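## Task

Grasp the bottle whose cap is green and raise it by more than half of its own height, then keep it up there, upright, until the scene ends. Other bottles may be nudged out of the way, but every one of them has to be standing when the scene ends.

## Robot and tools

Robot: one Kinova Gen3 arm with seven revolute joints, in this order: waist (joint_1), shoulder (joint_2), upper arm roll (joint_3), elbow (joint_4), forearm roll (joint_5), wrist pitch (joint_6), wrist roll (joint_7). A Robotiq 2F-85 parallel gripper is mounted at the end; one command number moves both fingers. Two cameras give 504x504 images: cam_low, a fixed view of the table, and cam_wrist, on the wrist.

Scene frame: origin on the table surface below the arm base, +z up, +y to the left when facing along +x. The base may sit tilted relative to the table. Joint positions and velocities in results are in rad and rad/s, listed in the joint order above. The gripper frames robotiq_pinch and robotiq_tcp have +z pointing out along the fingers and +y along the closing line; the fingertips travel about 13 mm farther out as they close, so keep that much clearance above the table.

Tool execute_actions takes "actions", a list holding at most one item, plus an optional "pictures" boolean. An empty list just reports the current state. A wait is {"steps": N} with N up to 300 control steps (each 1/30 s), counted from the previous result. A motion is {"rows": [...], "steps": N} with N from 1 to 15 (default 15). Each row drives the single arm for one step; if there are fewer rows than steps, the last row repeats. A refused call moves nothing.

Each row is one list of 10 numbers, all within -1 to 1: seven joint entries (waist, shoulder, upper arm roll, elbow, forearm roll, wrist pitch, wrist roll), then gripper/position, gripper/force_limit, gripper/speed. The joint entries are offsets, not poses: they are measured from the joint angles in the most recent result that reported them (or, before any such report and for later calls in one reply, from where the arm is when the action begins), never from the previous row. Scale: 1.0 equals 0.9985 rad for the first four joints and 0.8765 rad for the last three. An all-zero row therefore pulls the arm back to the reference angles; it is not a pause. Stated joint ranges in rad: waist ±6.283, shoulder ±2.250, upper arm roll ±6.283, elbow ±2.580, forearm roll ±6.283, wrist pitch ±2.100, wrist roll ±6.283. Asking for more than 0.013 rad beyond a range end makes the call refused; true ends can differ by up to 0.013 rad, and a command past the real end is clipped there, reported as "joint sent to its limit" (possibly referring to an earlier action). No such line does not prove more travel exists.

Motion limits: each joint's target is kept within 0.304 rad (first four) or 0.266 rad (last three) of its measured angle, and targets are scaled back if they would put the gripper more than 70 mm from where it is measured. Joints decelerate together and stop together on reversal, so after big moves the arm may still lag its target. Between calls the arm keeps heading to the last commanded target until it has nearly stopped or a step is HELD. "HELD" marks steps where a row was not fully sent; "joint command not followed" means the clearance checker altered or blocked targets (mounting blocks and posts count as arm).

Gripper numbers are absolute settings, not offsets. position: +1 fully open (85 mm), pads touch near -0.8, -1 closes until blocked. force_limit: pad force, roughly 20 N at -1, 128 N at 0, 235 N at +1 on a 40 mm object. speed: roughly 20, 85, 150 mm/s at -1, 0, +1; faster closing adds some grip force. New force or speed only applies after the position value changes by at least 0.01; to lighten a grip, open first. To grasp, send -1, keep sending it, and confirm object_status = 2 (0 moving, 1 blocked while opening, 2 blocked while closing, 3 reached target or pads met). Any new position value resets status to 0 for a moment. position_measured is in counts: 3 open, ~78 = 60 mm, ~130 = 40 mm, ~180 = 20 mm, ~230 pads together. If a grip gives way the fingers re-close automatically, except after a force_limit -1 grip, where status stays 2 even if the object slipped out.

Results also give joint torques (offset, scaled, noisy). If contact torque reaches a load limit (48.6 N m for the first four joints, 30.6 for the last three, held weight included) a TORQUE FAULT halts the arm for 10 s and drops the rest of the call. Holding loads heats motors: MOTOR HOT warns from 60 °C, and at 75 °C an OVER-TEMPERATURE FAULT lets the arm sag. Occasionally a brief external tug acts on a held object.

Tool zoom_image: "camera" (cam_low or cam_wrist) and "region" [x0, y0, x1, y1] in pixels of that camera's latest image, origin top-left, at most 504 by 504. Tool read_manual: optional "section", only "licences"; it moves nothing. Tool finished_scene: "scene" is the number of the current scene; it ends that scene irreversibly, grades it, and reports the next task. Call it only while the bottle is held high and upright.

Avoid: dropping or tilting the target, toppling other bottles, pushing anything off the table, hard impacts or forceful pushes, and jerky, wasteful motion.

Each tool is called after "Call:" as name([rows], argument=value, ...), one row to a line, values as JSON.

## Session

Call:
execute_actions(actions=[])

Scene clock: 0.00 s of 3900.00 s.
position_measured=3 object_status=3
Joint positions: [ 1.158  0.829  0.311  1.894 -0.799  0.95   0.27 ]
Joint velocities: [ 0.001  0.     0.001  0.    -0.    -0.     0.001]
Joint torques (N m, as the joint torque sensors report them, + toward a larger angle): no reading
Motor temperatures (°C, as the motors report them): [31 31 32 34 42 38 41]

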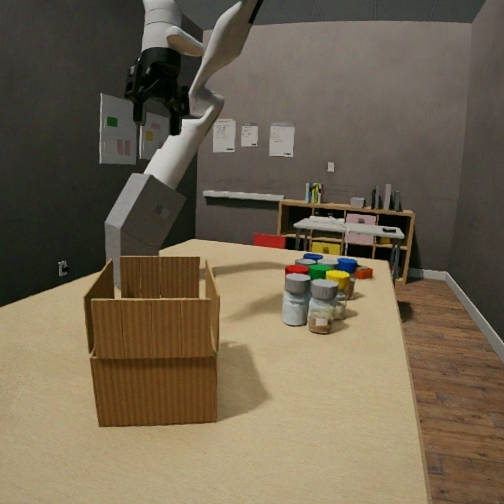

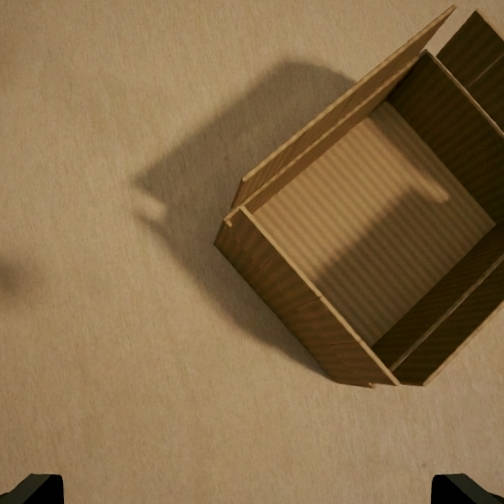

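Call:
execute_actions([
  {"rows":[[-0.71,-0.4,-0.155,-0.2,0.27,-0.07,0,1,0,0]]},
], pictures=false)

Call:
execute_actions([
  {"steps":40},
], pictures=false)

Call:
execute_actions([
  {"rows":[[-0.71,-0.13,-0.155,-0.094,0.27,-0.065,0,1,0,0]]},
], pictures=false)

Call:
execute_actions([
  {"steps":40},
])

Scene clock: 3.53 s of 3900.00 s.
position_measured=3 object_status=3
Joint positions: [ 0.912  0.607  0.221  1.776 -0.66   0.913  0.27 ]
Joint velocities: [-0.609 -0.397 -0.146 -0.19   0.223 -0.058  0.001]
Joint torques (N m, as the joint torque sensors report them, + toward a larger angle): [  7.35 -12.8    5.68  -7.07   0.11  -0.84   0.62]
Motor temperatures (°C, as the motors report them): [31 31 32 34 42 38 41]
Steps of this call (steps 1 to 90: nothing new was sent; then 0.03 s passed at rest; steps 91 to 105: all 15 steps of this action). Readings (joint positions | what the end effector reports):
91: [1.157 0.828 0.311 1.894 -0.798 0.950 0.270] | position_measured=3 object_status=3
92: [1.150 0.822 0.310 1.891 -0.794 0.948 0.270] | position_measured=3 object_status=3
94: [1.120 0.792 0.298 1.874 -0.773 0.943 0.270] | position_measured=3 object_status=3
98: [1.045 0.718 0.262 1.830 -0.722 0.929 0.270] | position_measured=3 object_status=3
105: the state above

Scene clock: 4.87 s of 3900.00 s.
position_measured=3 object_status=3
Joint positions: [ 0.449  0.43   0.156  1.695 -0.562  0.889  0.27 ]
Joint velocities: [-0.001  0.     0.    -0.     0.     0.001 -0.001]
Joint torques (N m, as the joint torque sensors report them, + toward a larger angle): [  8.31 -14.94   6.37  -7.31   0.34  -0.75   0.71]
Motor temperatures (°C, as the motors report them): [31 31 32 34 42 38 41]
Steps of this call (steps 1 to 40: the robot went on to your last target). Readings (joint positions | what the end effector reports):
1: [0.891 0.594 0.216 1.770 -0.652 0.911 0.270] | position_measured=3 object_status=3
2: [0.871 0.582 0.212 1.764 -0.646 0.910 0.270] | position_measured=3 object_status=3
4: [0.828 0.559 0.203 1.754 -0.633 0.906 0.270] | position_measured=3 object_status=3
8: [0.740 0.523 0.190 1.736 -0.613 0.901 0.270] | position_measured=3 object_status=3
40: the state above

Scene clock: 5.37 s of 3900.00 s.
position_measured=3 object_status=3
Joint positions: [ 0.18   0.349  0.06   1.635 -0.413  0.852  0.27 ]
Joint velocities: [-0.646 -0.116 -0.145 -0.087  0.217 -0.055 -0.   ]
Joint torques (N m, as the joint torque sensors report them, + toward a larger angle): [  7.83 -15.83   5.75  -7.07   0.49  -0.66   0.65]
Motor temperatures (°C, as the motors report them): [31 31 32 34 42 38 41]
Steps of this call (steps 1 to 15: all 15 steps of this action). Readings (joint positions | what the end effector reports):
1: [0.448 0.429 0.156 1.694 -0.562 0.888 0.270] | position_measured=3 object_status=3
2: [0.441 0.427 0.155 1.693 -0.557 0.887 0.270] | position_measured=3 object_status=3
4: [0.411 0.414 0.144 1.685 -0.536 0.882 0.270] | position_measured=3 object_status=3
8: [0.328 0.384 0.104 1.662 -0.480 0.868 0.270] | position_measured=3 object_status=3
15: the state above

Scene clock: 6.70 s of 3900.00 s.
position_measured=3 object_status=3
Joint positions: [-0.26   0.3    0.002  1.601 -0.326  0.832  0.27 ]
Joint velocities: [ 0.001  0.     0.001 -0.     0.     0.    -0.   ]
Joint torques (N m, as the joint torque sensors report them, + toward a larger angle): [  5.34 -18.66   4.32  -6.56   0.36  -0.07   0.57]
Motor temperatures (°C, as the motors report them): [31 31 32 34 42 38 41]
Steps of this call (steps 1 to 40: the robot went on to your last target). Readings (joint positions | what the end effector reports):
1: [0.159 0.345 0.055 1.632 -0.406 0.851 0.270] | position_measured=3 object_status=3
2: [0.137 0.341 0.051 1.630 -0.400 0.849 0.270] | position_measured=3 object_status=3
4: [0.093 0.335 0.043 1.625 -0.388 0.846 0.270] | position_measured=3 object_status=3
8: [0.005 0.325 0.031 1.618 -0.370 0.842 0.270] | position_measured=3 object_status=3
40: the state above

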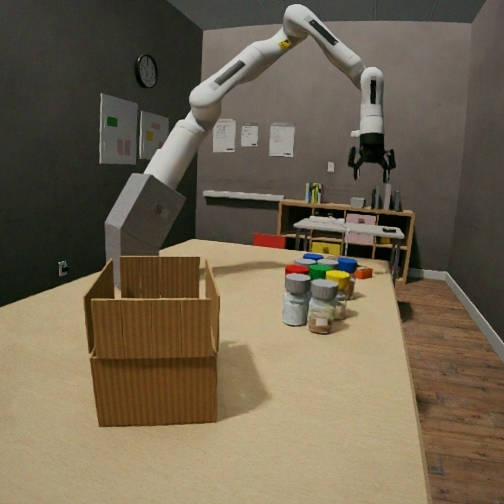

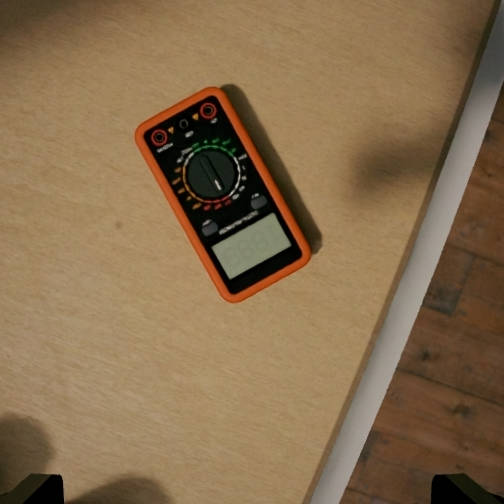

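Call:
execute_actions([
  {"rows":[[0.697,0.2,0,0.1,-0.341,0.035,0,1,0,0]]},
], pictures=false)

Call:
execute_actions([
  {"steps":40},
])

Scene clock: 8.30 s of 3900.00 s.
position_measured=3 object_status=3
Joint positions: [ 0.054  0.44   0.001  1.671 -0.533  0.853  0.27 ]
Joint velocities: [ 0.758  0.182  0.003  0.093 -0.287  0.029 -0.   ]
Joint torques (N m, as the joint torque sensors report them, + toward a larger angle): [  7.93 -18.66   4.93  -5.66   0.52   0.13   0.53]
Motor temperatures (°C, as the motors report them): [32 31 32 34 42 38 41]
Steps of this call (steps 1 to 15: the robot went on to your last target; steps 16 to 33: nothing new was sent; steps 34 to 48: all 15 steps of this action). Readings (joint positions | what the end effector reports):
34: [-0.258 0.301 0.001 1.601 -0.327 0.832 0.270] | position_measured=3 object_status=3
35: [-0.251 0.305 0.000 1.602 -0.332 0.832 0.270] | position_measured=3 object_status=3
37: [-0.220 0.324 -0.001 1.610 -0.355 0.835 0.270] | position_measured=3 object_status=3
41: [-0.123 0.379 0.001 1.639 -0.435 0.843 0.270] | position_measured=3 object_status=3
48: the state above

Scene clock: 9.63 s of 3900.00 s.
position_measured=3 object_status=3
Joint positions: [ 0.436  0.5    0.002  1.701 -0.625  0.862  0.27 ]
Joint velocities: [ 0.001 -0.     0.    -0.    -0.001  0.     0.001]
Joint torques (N m, as the joint torque sensors report them, + toward a larger angle): [  8.8  -15.59   5.37  -6.36   0.38  -0.49   0.59]
Motor temperatures (°C, as the motors report them): [32 31 32 34 42 38 41]
Steps of this call (steps 1 to 40: the robot went on to your last target). Readings (joint positions | what the end effector reports):
1: [0.079 0.446 0.001 1.674 -0.542 0.854 0.270] | position_measured=3 object_status=3
2: [0.104 0.451 0.001 1.676 -0.550 0.855 0.270] | position_measured=3 object_status=3
4: [0.154 0.460 0.001 1.681 -0.564 0.856 0.270] | position_measured=3 object_status=3
8: [0.254 0.475 0.001 1.688 -0.586 0.858 0.270] | position_measured=3 object_status=3
40: the state above

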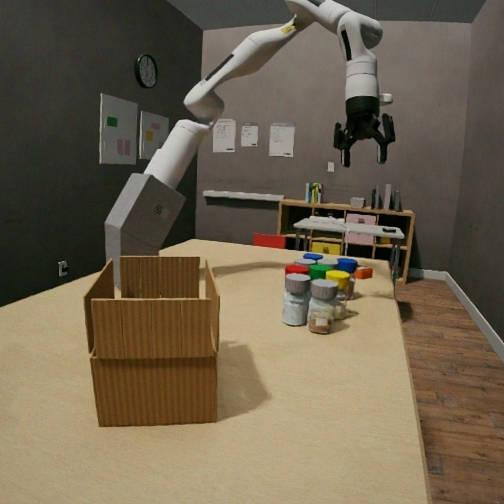

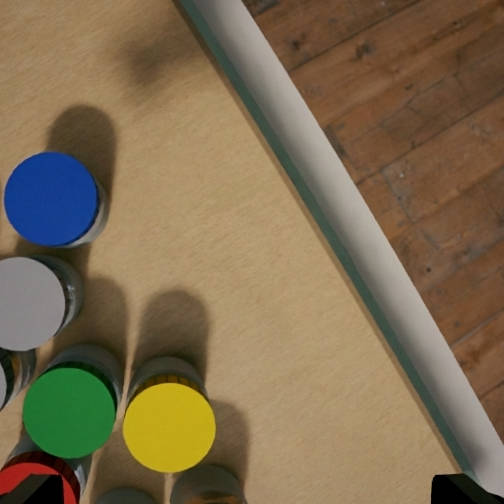

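Call:
execute_actions([
  {"rows":[[-0.109,0.129,0,0.391,-0.651,-0.443,0.5,1,0,0]]},
], pictures=false)

Call:
execute_actions([
  {"steps":30},
])

Scene clock: 11.87 s of 3900.00 s.
position_measured=3 object_status=3
Joint positions: [ 0.347  0.606  0.001  2.015 -0.975  0.557  0.6  ]
Joint velocities: [-0.132  0.168 -0.001  0.578 -1.213 -0.629  0.812]
Joint torques (N m, as the joint torque sensors report them, + toward a larger angle): [  8.61 -16.89   5.26  -5.15  -0.04  -0.74   0.32]
Motor temperatures (°C, as the motors report them): [32 31 32 34 42 38 41]
Steps of this call (steps 1 to 15: the robot went on to your last target; steps 16 to 52: nothing new was sent; steps 53 to 67: all 15 steps of this action). Readings (joint positions | what the end effector reports):
53: [0.436 0.500 0.002 1.702 -0.625 0.861 0.270] | position_measured=3 object_status=3
54: [0.433 0.503 0.002 1.707 -0.630 0.857 0.275] | position_measured=3 object_status=3
56: [0.423 0.514 0.003 1.733 -0.653 0.833 0.298] | position_measured=3 object_status=3
60: [0.392 0.552 0.001 1.833 -0.741 0.746 0.386] | position_measured=3 object_status=3
67: the state above

Scene clock: 12.87 s of 3900.00 s.
position_measured=3 object_status=3
Joint positions: [ 0.328  0.629  0.002  2.091 -1.195  0.474  0.708]
Joint velocities: [ 0.    -0.     0.     0.    -0.001  0.     0.002]
Joint torques (N m, as the joint torque sensors report them, + toward a larger angle): [  7.77 -14.75   5.    -2.56   0.02  -0.37   0.55]
Motor temperatures (°C, as the motors report them): [32 31 32 34 42 38 41]
Steps of this call (steps 1 to 30: the robot went on to your last target). Readings (joint positions | what the end effector reports):
1: [0.343 0.611 0.001 2.033 -1.015 0.538 0.625] | position_measured=3 object_status=3
2: [0.339 0.616 0.001 2.048 -1.056 0.521 0.647] | position_measured=3 object_status=3
4: [0.333 0.623 0.001 2.073 -1.130 0.494 0.682] | position_measured=3 object_status=3
8: [0.329 0.628 0.001 2.089 -1.191 0.475 0.707] | position_measured=3 object_status=3
30: the state above
The arm was judged still, so your last target was given up. Only a new action makes it travel on or press farther. Fingers that are still opening or closing keep moving.

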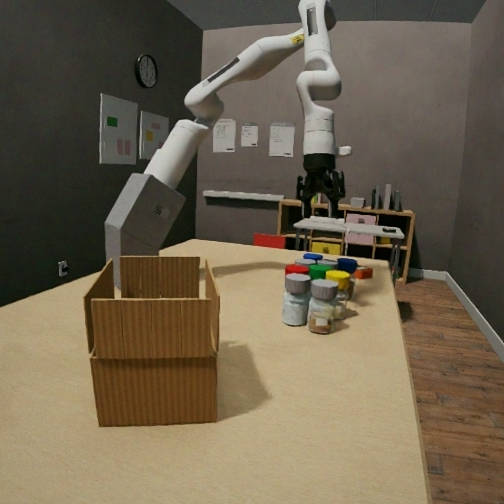

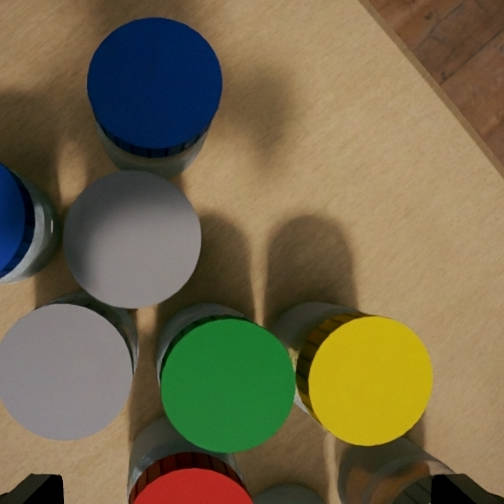

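Call:
execute_actions([
  {"rows":[[-0.043,0.224,0,-0.203,-0.072,-0.026,-0.84,0.65,-0.5,0]]},
], pictures=false)

Call:
execute_actions([
  {"steps":20},
], pictures=false)

Call:
execute_actions([
  {"rows":[[0,0,0,0,0,0,-0.84,0.65,-0.5,0]]},
], pictures=false)

Call:
execute_actions([
  {"steps":20},
])

Call:
zoom_image(camera="cam_low", region=[250,180,410,340])

Scene clock: 17.43 s of 3900.00 s.
position_measured=47 object_status=0
Joint positions: [ 0.288  0.836  0.002  1.9   -1.255  0.452  0.246]
Joint velocities: [-0.024  0.125 -0.    -0.107 -0.031 -0.01  -1.217]
Joint torques (N m, as the joint torque sensors report them, + toward a larger angle): [  9.31 -17.63   5.3   -1.63   0.23  -0.2    0.52]
Motor temperatures (°C, as the motors report them): [32 31 32 34 42 38 41]
Steps of this call (steps 1 to 90: nothing new was sent; then 1.07 s passed at rest; steps 91 to 105: all 15 steps of this action). Readings (joint positions | what the end effector reports):
91: [0.327 0.630 0.002 2.090 -1.196 0.474 0.707] | position_measured=3 object_status=0
92: [0.326 0.637 0.002 2.085 -1.197 0.474 0.701] | position_measured=4 object_status=0
94: [0.320 0.667 0.002 2.061 -1.204 0.471 0.670] | position_measured=15 object_status=0
98: [0.302 0.764 0.002 1.972 -1.233 0.460 0.531] | position_measured=41 object_status=0
105: the state above

Scene clock: 18.10 s of 3900.00 s.
position_measured=47 object_status=3
Joint positions: [ 0.285  0.852  0.002  1.888 -1.258  0.451 -0.028]
Joint velocities: [-0.002  0.001 -0.001  0.    -0.002 -0.002 -0.   ]
Joint torques (N m, as the joint torque sensors report them, + toward a larger angle): [  9.3  -17.14   5.55  -2.4    0.06  -0.38   0.71]
Motor temperatures (°C, as the motors report them): [32 31 32 34 42 38 41]
Steps of this call (steps 1 to 20: the robot went on to your last target). Readings (joint positions | what the end effector reports):
1: [0.287 0.840 0.002 1.897 -1.256 0.452 0.206] | position_measured=47 object_status=0
2: [0.286 0.843 0.002 1.895 -1.257 0.452 0.165] | position_measured=47 object_status=0
4: [0.286 0.847 0.002 1.891 -1.258 0.451 0.084] | position_measured=47 object_status=3
8: [0.285 0.851 0.002 1.889 -1.258 0.451 -0.017] | position_measured=47 object_status=3
20: the state above

Scene clock: 18.60 s of 3900.00 s.
position_measured=47 object_status=3
Joint positions: [ 0.285  0.852  0.002  1.888 -1.258  0.451 -0.534]
Joint velocities: [-0.001 -0.001 -0.    -0.     0.002  0.001 -1.215]
Joint torques (N m, as the joint torque sensors report them, + toward a larger angle): [  9.51 -17.21   5.53  -2.15   0.13  -0.43   0.45]
Motor temperatures (°C, as the motors report them): [32 31 32 34 42 38 41]
Steps of this call (steps 1 to 15: all 15 steps of this action). Readings (joint positions | what the end effector reports):
1: [0.285 0.852 0.002 1.888 -1.258 0.451 -0.030] | position_measured=47 object_status=3
2: [0.285 0.852 0.002 1.888 -1.258 0.451 -0.039] | position_measured=47 object_status=3
4: [0.285 0.852 0.002 1.888 -1.258 0.451 -0.090] | position_measured=47 object_status=3
8: [0.285 0.852 0.002 1.888 -1.258 0.451 -0.250] | position_measured=47 object_status=3
15: the state above

Scene clock: 19.27 s of 3900.00 s.
position_measured=47 object_status=3
Joint positions: [ 0.285  0.852  0.002  1.888 -1.258  0.451 -0.764]
Joint velocities: [ 0.001 -0.001  0.001 -0.     0.     0.    -0.001]
Joint torques (N m, as the joint torque sensors report them, + toward a larger angle): [  9.5  -17.04   5.55  -2.38   0.11  -0.43   0.68]
Motor temperatures (°C, as the motors report them): [32 31 32 34 42 38 41]
Steps of this call (steps 1 to 20: the robot went on to your last target). Readings (joint positions | what the end effector reports):
1: [0.285 0.852 0.002 1.888 -1.258 0.451 -0.575] | position_measured=47 object_status=3
2: [0.285 0.852 0.002 1.888 -1.258 0.451 -0.615] | position_measured=47 object_status=3
4: [0.285 0.852 0.002 1.888 -1.258 0.451 -0.692] | position_measured=47 object_status=3
8: [0.285 0.852 0.002 1.888 -1.258 0.451 -0.759] | position_measured=47 object_status=3
20: the state above

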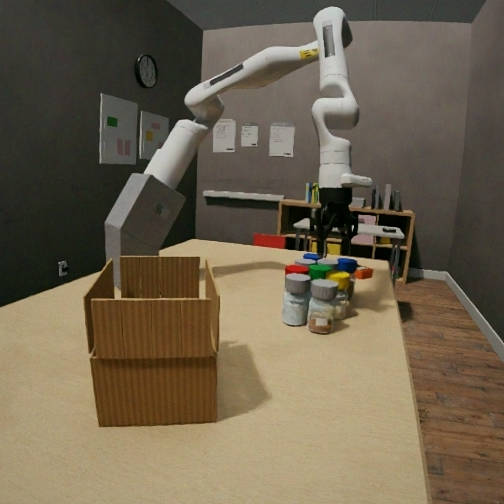

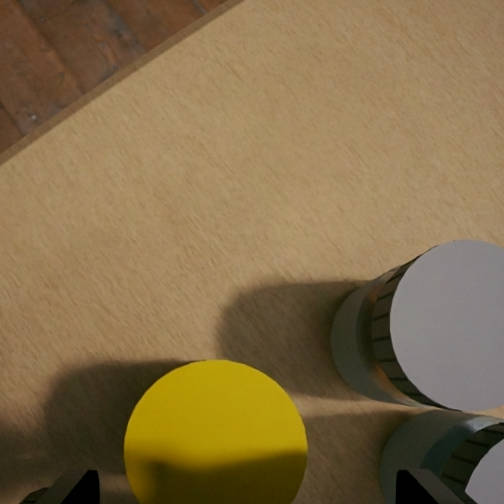

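Region (250, 180, 410, 340) of cam_low's 504x504 image, scaled by 3.150, with more detail than that image has.

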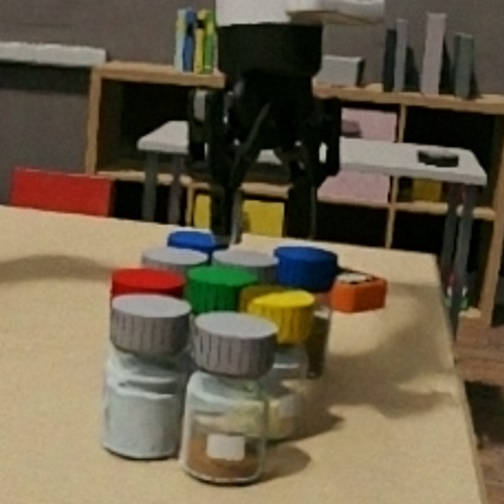

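Call:
execute_actions([
  {"rows":[[-0.08,0.151,0,-0.092,-0.213,-0.047,0.115,0.8,-0.5,0]]},
], pictures=false)

Call:
execute_actions([
  {"steps":12},
])

Call:
zoom_image(camera="cam_low", region=[250,180,410,340])

Scene clock: 21.83 s of 3900.00 s.
position_measured=28 object_status=3
Joint positions: [ 0.206  1.     0.002  1.797 -1.445  0.41  -0.664]
Joint velocities: [-0.014  0.026  0.001 -0.006 -0.007  0.001  0.003]
Joint torques (N m, as the joint torque sensors report them, + toward a larger angle): [ 10.16 -18.44   5.13  -1.26   0.38  -0.21   0.75]
Motor temperatures (°C, as the motors report them): [32 31 32 34 42 38 41]
Steps of this call (steps 1 to 15: the robot went on to your last target; steps 16 to 62: nothing new was sent; steps 63 to 77: all 15 steps of this action). Readings (joint positions | what the end effector reports):
63: [0.284 0.854 0.002 1.888 -1.259 0.451 -0.764] | position_measured=47 object_status=0
64: [0.280 0.860 0.002 1.884 -1.265 0.449 -0.761] | position_measured=46 object_status=0
66: [0.264 0.890 0.003 1.867 -1.298 0.442 -0.743] | position_measured=36 object_status=0
70: [0.221 0.973 0.001 1.816 -1.406 0.419 -0.685] | position_measured=28 object_status=0
77: the state above

Scene clock: 22.23 s of 3900.00 s.
position_measured=28 object_status=3
Joint positions: [ 0.205  1.003  0.002  1.797 -1.445  0.41  -0.664]
Joint velocities: [-0.     0.003 -0.001 -0.     0.001  0.003 -0.001]
Joint torques (N m, as the joint torque sensors report them, + toward a larger angle): [ 10.14 -18.23   5.38  -1.37   0.25  -0.26   0.62]
Motor temperatures (°C, as the motors report them): [32 31 32 34 42 38 41]
Steps of this call (steps 1 to 12: the robot went on to your last target). Readings (joint positions | what the end effector reports):
1: [0.206 1.001 0.002 1.797 -1.445 0.410 -0.664] | position_measured=28 object_status=3
2: [0.206 1.002 0.002 1.797 -1.445 0.410 -0.664] | position_measured=28 object_status=3
4: [0.205 1.002 0.002 1.797 -1.445 0.410 -0.664] | position_measured=28 object_status=3
8: [0.205 1.003 0.002 1.797 -1.445 0.410 -0.664] | position_measured=28 object_status=3
12: the state above

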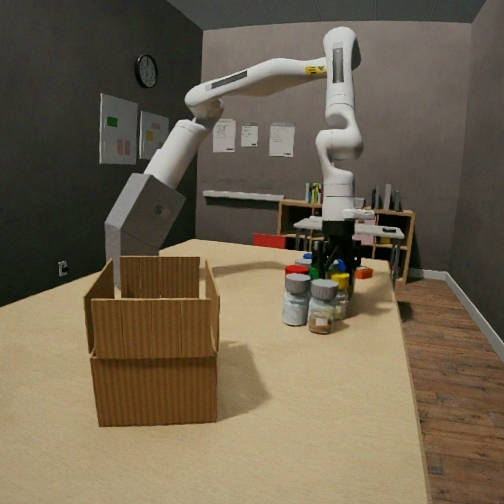

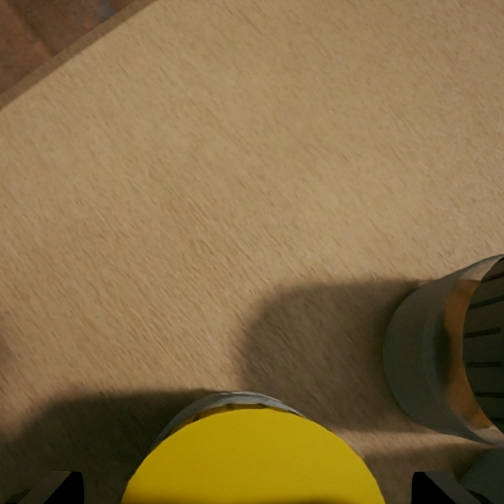

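Region (250, 180, 410, 340) of cam_low's 504x504 image, scaled by 3.150, with more detail than that image has.

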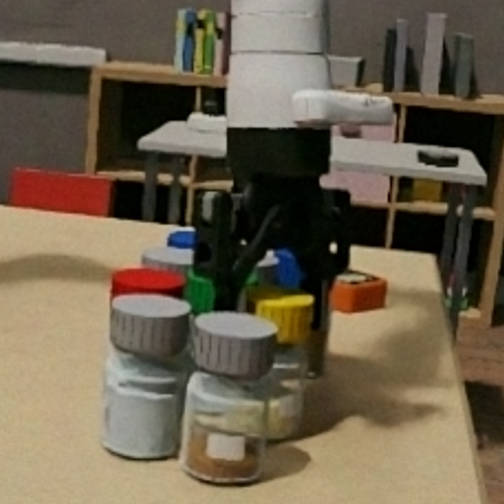

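Call:
execute_actions([
  {"rows":[[0,0,0,0,0,0,0,-1,-0.6,0]]},
], pictures=false)

Call:
execute_actions([
  {"rows":[[0.042,0.022,0,-0.125,0.282,0.047,-0.215,-1,-0.6,0]]},
], pictures=false)

Call:
execute_actions([
  {"rows":[[0,0.006,0,0,0,0,0,-1,-0.6,0],[0,0.006,0,0,0,0,0,-1,-0.6,0],[0,0.006,0,0,0,0,0,-1,-0.6,0],[0,0.006,0,0,0,0,0,-1,-0.6,0],[0,0.006,0,0,0,0,0,0.55,-0.6,0]]},
], pictures=false)

Call:
execute_actions([
  {"rows":[[0.045,-0.115,0,0.06,0.13,0.03,-0.08,0.55,0,0]]},
])

Scene clock: 25.13 s of 3900.00 s.
position_measured=97 object_status=0
Joint positions: [ 0.205  1.002  0.002  1.797 -1.445  0.41  -0.664]
Joint velocities: [ 0.001 -0.001 -0.    -0.    -0.    -0.001  0.001]
Joint torques (N m, as the joint torque sensors report them, + toward a larger angle): [  9.64 -17.41   5.31  -1.32   0.12  -0.46   0.65]
Motor temperatures (°C, as the motors report them): [32 31 32 34 42 38 41]
Steps of this call (steps 1 to 15: the robot went on to your last target; steps 16 to 72: nothing new was sent; steps 73 to 87: all 15 steps of this action). Readings (joint positions | what the end effector reports):
73: [0.205 1.003 0.002 1.797 -1.445 0.410 -0.664] | position_measured=28 object_status=0
74: [0.205 1.003 0.002 1.797 -1.445 0.410 -0.664] | position_measured=29 object_status=0
76: [0.205 1.003 0.002 1.797 -1.445 0.410 -0.664] | position_measured=40 object_status=0
80: [0.205 1.003 0.002 1.797 -1.445 0.410 -0.664] | position_measured=68 object_status=0
87: the state above

Scene clock: 25.63 s of 3900.00 s.
position_measured=97 object_status=2
Joint positions: [ 0.246  1.023  0.002  1.672 -1.199  0.451 -0.852]
Joint velocities: [ 0.006  0.006 -0.001 -0.005  0.01   0.004 -0.007]
Joint torques (N m, as the joint torque sensors report them, + toward a larger angle): [ 11.22 -20.36   5.98  -2.51   0.23  -0.6    0.78]
Motor temperatures (°C, as the motors report them): [32 31 32 34 42 38 41]
Steps of this call (steps 1 to 15: all 15 steps of this action). Readings (joint positions | what the end effector reports):
1: [0.206 1.003 0.002 1.796 -1.444 0.411 -0.665] | position_measured=97 object_status=0
2: [0.208 1.004 0.001 1.791 -1.434 0.413 -0.672] | position_measured=97 object_status=2
4: [0.218 1.011 0.001 1.765 -1.383 0.421 -0.711] | position_measured=97 object_status=2
8: [0.240 1.021 0.002 1.693 -1.240 0.444 -0.820] | position_measured=97 object_status=2
15: the state above

Scene clock: 26.13 s of 3900.00 s.
position_measured=60 object_status=0
Joint positions: [ 0.246  1.029  0.002  1.672 -1.199  0.451 -0.852]
Joint velocities: [-0.001  0.004 -0.001 -0.     0.001  0.001  0.001]
Joint torques (N m, as the joint torque sensors report them, + toward a larger angle): [ 10.95 -18.86   5.47  -2.36   0.3   -0.34   0.62]
Motor temperatures (°C, as the motors report them): [32 31 32 34 42 38 41]
Steps of this call (steps 1 to 15: all 15 steps of this action). Readings (joint positions | what the end effector reports):
1: [0.246 1.024 0.002 1.672 -1.199 0.451 -0.852] | position_measured=97 object_status=2
2: [0.246 1.026 0.002 1.672 -1.199 0.451 -0.852] | position_measured=97 object_status=2
4: [0.246 1.028 0.002 1.672 -1.199 0.451 -0.852] | position_measured=97 object_status=2
8: [0.247 1.029 0.002 1.672 -1.199 0.451 -0.852] | position_measured=85 object_status=0
15: the state above

Scene clock: 26.63 s of 3900.00 s.
position_measured=59 object_status=3
Joint positions: [ 0.291  0.916  0.002  1.732 -1.085  0.477 -0.922]
Joint velocities: [ 0.008 -0.016 -0.     0.004  0.004  0.002 -0.002]
Joint torques (N m, as the joint torque sensors report them, + toward a larger angle): [ 10.33 -18.27   5.6   -2.97   0.33  -0.44   0.66]
Motor temperatures (°C, as the motors report them): [32 31 32 34 42 38 41]
Steps of this call (steps 1 to 15: all 15 steps of this action). Readings (joint positions | what the end effector reports):
1: [0.247 1.028 0.002 1.673 -1.198 0.451 -0.852] | position_measured=60 object_status=0
2: [0.249 1.023 0.001 1.676 -1.194 0.452 -0.855] | position_measured=59 object_status=0
4: [0.260 0.995 0.001 1.691 -1.169 0.458 -0.870] | position_measured=59 object_status=0
8: [0.285 0.930 0.003 1.723 -1.100 0.474 -0.912] | position_measured=59 object_status=3
15: the state above

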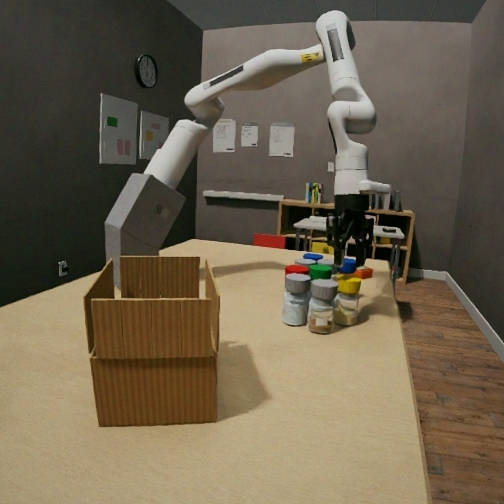

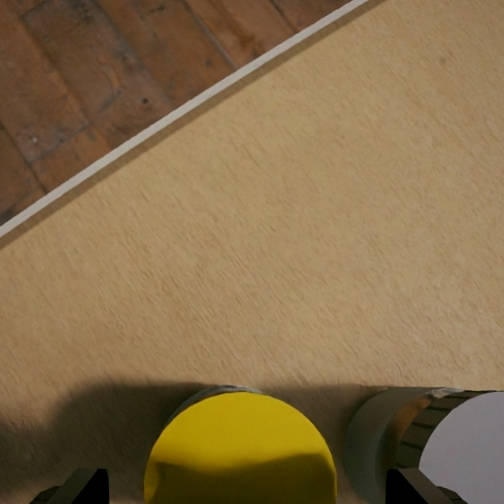

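Call:
execute_actions([
  {"rows":[[-0.112,-0.049,0,0.293,-0.682,-0.086,-0.774,0.55,0,0]]},
], pictures=false)

Call:
execute_actions([
  {"steps":20},
])

Scene clock: 27.70 s of 3900.00 s.
position_measured=59 object_status=3
Joint positions: [ 0.19   0.873  0.001  1.998 -1.505  0.409 -1.341]
Joint velocities: [-0.087 -0.038  0.003  0.231 -1.146 -0.061 -1.216]
Joint torques (N m, as the joint torque sensors report them, + toward a larger angle): [  9.5  -16.68   5.56  -1.2    0.03  -0.35   0.5 ]
Motor temperatures (°C, as the motors report them): [32 31 32 34 42 38 41]
Steps of this call (steps 1 to 15: the robot went on to your last target; steps 16 to 17: nothing new was sent; steps 18 to 32: all 15 steps of this action). Readings (joint positions | what the end effector reports):
18: [0.291 0.914 0.002 1.733 -1.086 0.477 -0.922] | position_measured=59 object_status=3
19: [0.288 0.913 0.002 1.738 -1.091 0.474 -0.927] | position_measured=59 object_status=3
21: [0.276 0.907 0.003 1.765 -1.116 0.465 -0.951] | position_measured=59 object_status=3
25: [0.235 0.890 0.002 1.870 -1.226 0.440 -1.060] | position_measured=59 object_status=3
32: the state above

Scene clock: 28.37 s of 3900.00 s.
position_measured=59 object_status=3
Joint positions: [ 0.179  0.867  0.002  2.024 -1.683  0.402 -1.6  ]
Joint velocities: [ 0.    -0.001 -0.001  0.001 -0.001 -0.001 -0.001]
Joint torques (N m, as the joint torque sensors report them, + toward a larger angle): [  8.72 -16.37   5.17  -0.41   0.05  -0.4    0.66]
Motor temperatures (°C, as the motors report them): [32 31 32 34 42 38 41]
Steps of this call (steps 1 to 20: the robot went on to your last target). Readings (joint positions | what the end effector reports):
1: [0.188 0.872 0.001 2.004 -1.542 0.407 -1.382] | position_measured=59 object_status=3
2: [0.186 0.871 0.001 2.010 -1.573 0.406 -1.423] | position_measured=59 object_status=3
4: [0.182 0.869 0.002 2.017 -1.628 0.404 -1.503] | position_measured=59 object_status=3
8: [0.180 0.868 0.002 2.024 -1.679 0.402 -1.591] | position_measured=59 object_status=3
20: the state above

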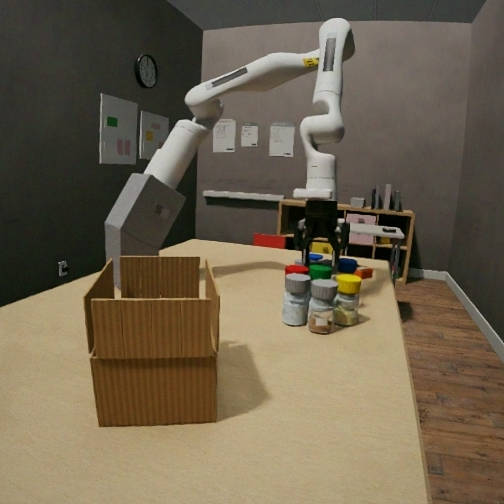

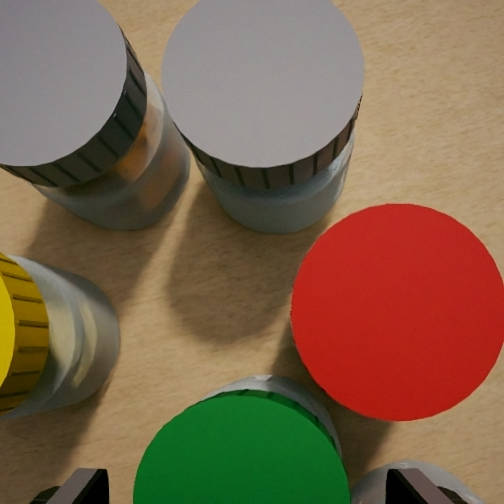

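Call:
execute_actions([
  {"rows":[[-0.042,0.109,0,-0.059,-0.187,0.002,0.2,0.48,0,1]]},
])

Call:
zoom_image(camera="cam_low", region=[250,180,410,340])

Scene clock: 29.87 s of 3900.00 s.
position_measured=68 object_status=3
Joint positions: [ 0.144  0.966  0.008  1.966 -1.846  0.402 -1.425]
Joint velocities: [ 0.003  0.005  0.002 -0.003 -0.005  0.     0.007]
Joint torques (N m, as the joint torque sensors report them, + toward a larger angle): [  3.21 -10.01   0.11  -0.36  -0.07   0.79   0.33]
Motor temperatures (°C, as the motors report them): [32 31 32 34 42 38 41]
Steps of this call (steps 1 to 15: the robot went on to your last target; steps 16 to 30: nothing new was sent; steps 31 to 45: all 15 steps of this action). Readings (joint positions | what the end effector reports):
31: [0.178 0.869 0.002 2.024 -1.684 0.402 -1.599] | position_measured=59 object_status=0
32: [0.176 0.875 0.002 2.021 -1.691 0.402 -1.591] | position_measured=61 object_status=0
34: [0.164 0.905 0.003 2.006 -1.731 0.403 -1.548] | position_measured=66 object_status=0
38: [0.142 0.962 0.001 1.973 -1.827 0.404 -1.445] | position_measured=68 object_status=0
45: the state above

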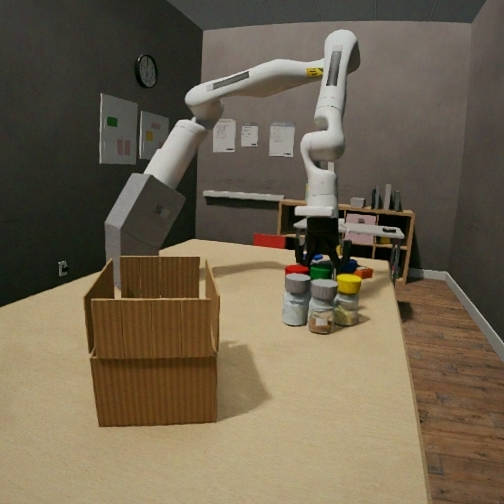

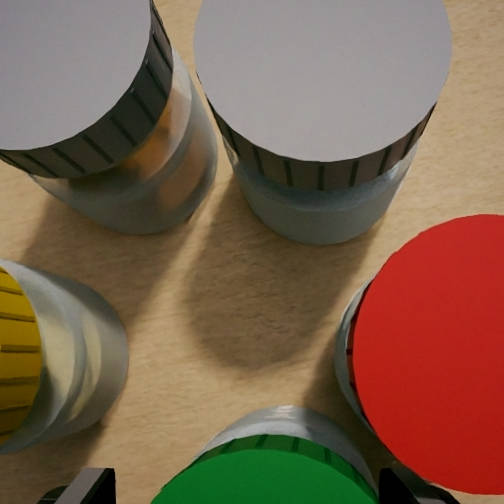

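Region (250, 180, 410, 340) of cam_low's 504x504 image, scaled by 3.150, with more detail than that image has.

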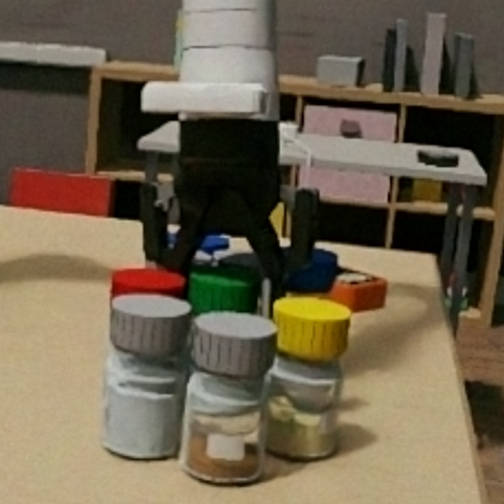

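Fingers are deep around the cap, with a knuckle resting on a neighbour. Backing off slightly, gripping and lifting.

Call:
execute_actions([
  {"rows":[[0,-0.008,0,0,0,0,0,-1,0,0]]},
], pictures=false)

Call:
execute_actions([
  {"rows":[[0.13,-0.27,0,0.12,0.55,0.04,-0.4,-1,0,0]]},
], pictures=false)

Call:
execute_actions([
  {"steps":20},
])

Scene clock: 31.50 s of 3900.00 s.
position_measured=98 object_status=2
Joint positions: [ 0.145  0.956  0.009  1.967 -1.846  0.402 -1.425]
Joint velocities: [-0.     0.     0.     0.    -0.001  0.001 -0.001]
Joint torques (N m, as the joint torque sensors report them, + toward a larger angle): [  8.26 -15.58   4.74  -1.03  -0.03  -0.3    0.69]
Motor temperatures (°C, as the motors report them): [32 32 32 34 42 38 41]
Steps of this call (steps 1 to 15: the robot went on to your last target; steps 16 to 34: nothing new was sent; steps 35 to 49: all 15 steps of this action). Readings (joint positions | what the end effector reports):
35: [0.145 0.965 0.008 1.966 -1.846 0.402 -1.424] | position_measured=68 object_status=0
36: [0.146 0.961 0.008 1.967 -1.846 0.402 -1.424] | position_measured=69 object_status=0
38: [0.145 0.958 0.007 1.966 -1.846 0.402 -1.425] | position_measured=80 object_status=0
42: [0.145 0.956 0.008 1.967 -1.846 0.402 -1.425] | position_measured=98 object_status=0
49: the state above

Scene clock: 32.00 s of 3900.00 s.
position_measured=98 object_status=2
Joint positions: [ 0.266  0.704  0.009  2.08  -1.421  0.435 -1.753]
Joint velocities: [ 0.105 -0.215  0.004  0.109  0.861  0.027 -0.367]
Joint torques (N m, as the joint torque sensors report them, + toward a larger angle): [  8.73 -14.68   4.92  -2.48   0.02  -0.6    0.67]
Motor temperatures (°C, as the motors report them): [32 32 32 34 42 38 41]
Steps of this call (steps 1 to 15: all 15 steps of this action). Readings (joint positions | what the end effector reports):
1: [0.145 0.955 0.008 1.968 -1.845 0.402 -1.425] | position_measured=98 object_status=2
2: [0.148 0.949 0.008 1.970 -1.840 0.404 -1.430] | position_measured=98 object_status=2
4: [0.162 0.920 0.006 1.982 -1.814 0.409 -1.456] | position_measured=98 object_status=2
8: [0.213 0.814 0.008 2.028 -1.695 0.421 -1.576] | position_measured=98 object_status=2
15: the state above

Scene clock: 32.67 s of 3900.00 s.
position_measured=98 object_status=2
Joint positions: [ 0.275  0.687  0.009  2.087 -1.364  0.437 -1.775]
Joint velocities: [ 0.001  0.    -0.001  0.    -0.    -0.001  0.   ]
Joint torques (N m, as the joint torque sensors report them, + toward a larger angle): [  8.53 -16.1    5.54  -2.02   0.    -0.59   0.57]
Motor temperatures (°C, as the motors report them): [32 32 32 34 42 38 41]
Steps of this call (steps 1 to 20: the robot went on to your last target). Readings (joint positions | what the end effector reports):
1: [0.269 0.698 0.009 2.083 -1.396 0.436 -1.763] | position_measured=98 object_status=2
2: [0.271 0.694 0.009 2.085 -1.380 0.436 -1.770] | position_measured=98 object_status=2
4: [0.272 0.691 0.009 2.087 -1.367 0.436 -1.774] | position_measured=98 object_status=2
8: [0.274 0.688 0.009 2.087 -1.364 0.437 -1.775] | position_measured=98 object_status=2
20: the state above

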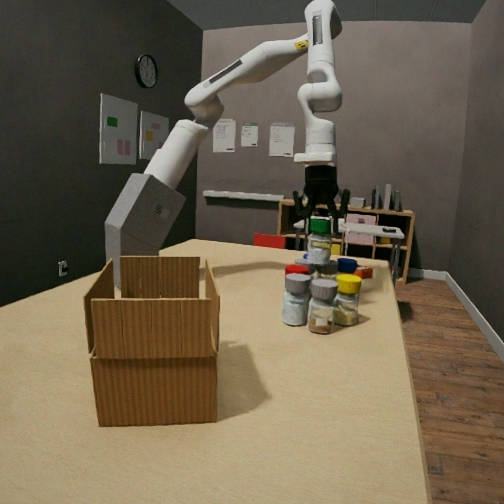

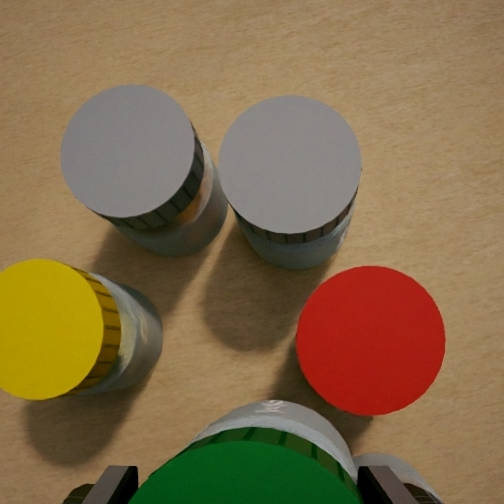

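Call:
finished_scene(scene=1)

The scene is finished: the task was done.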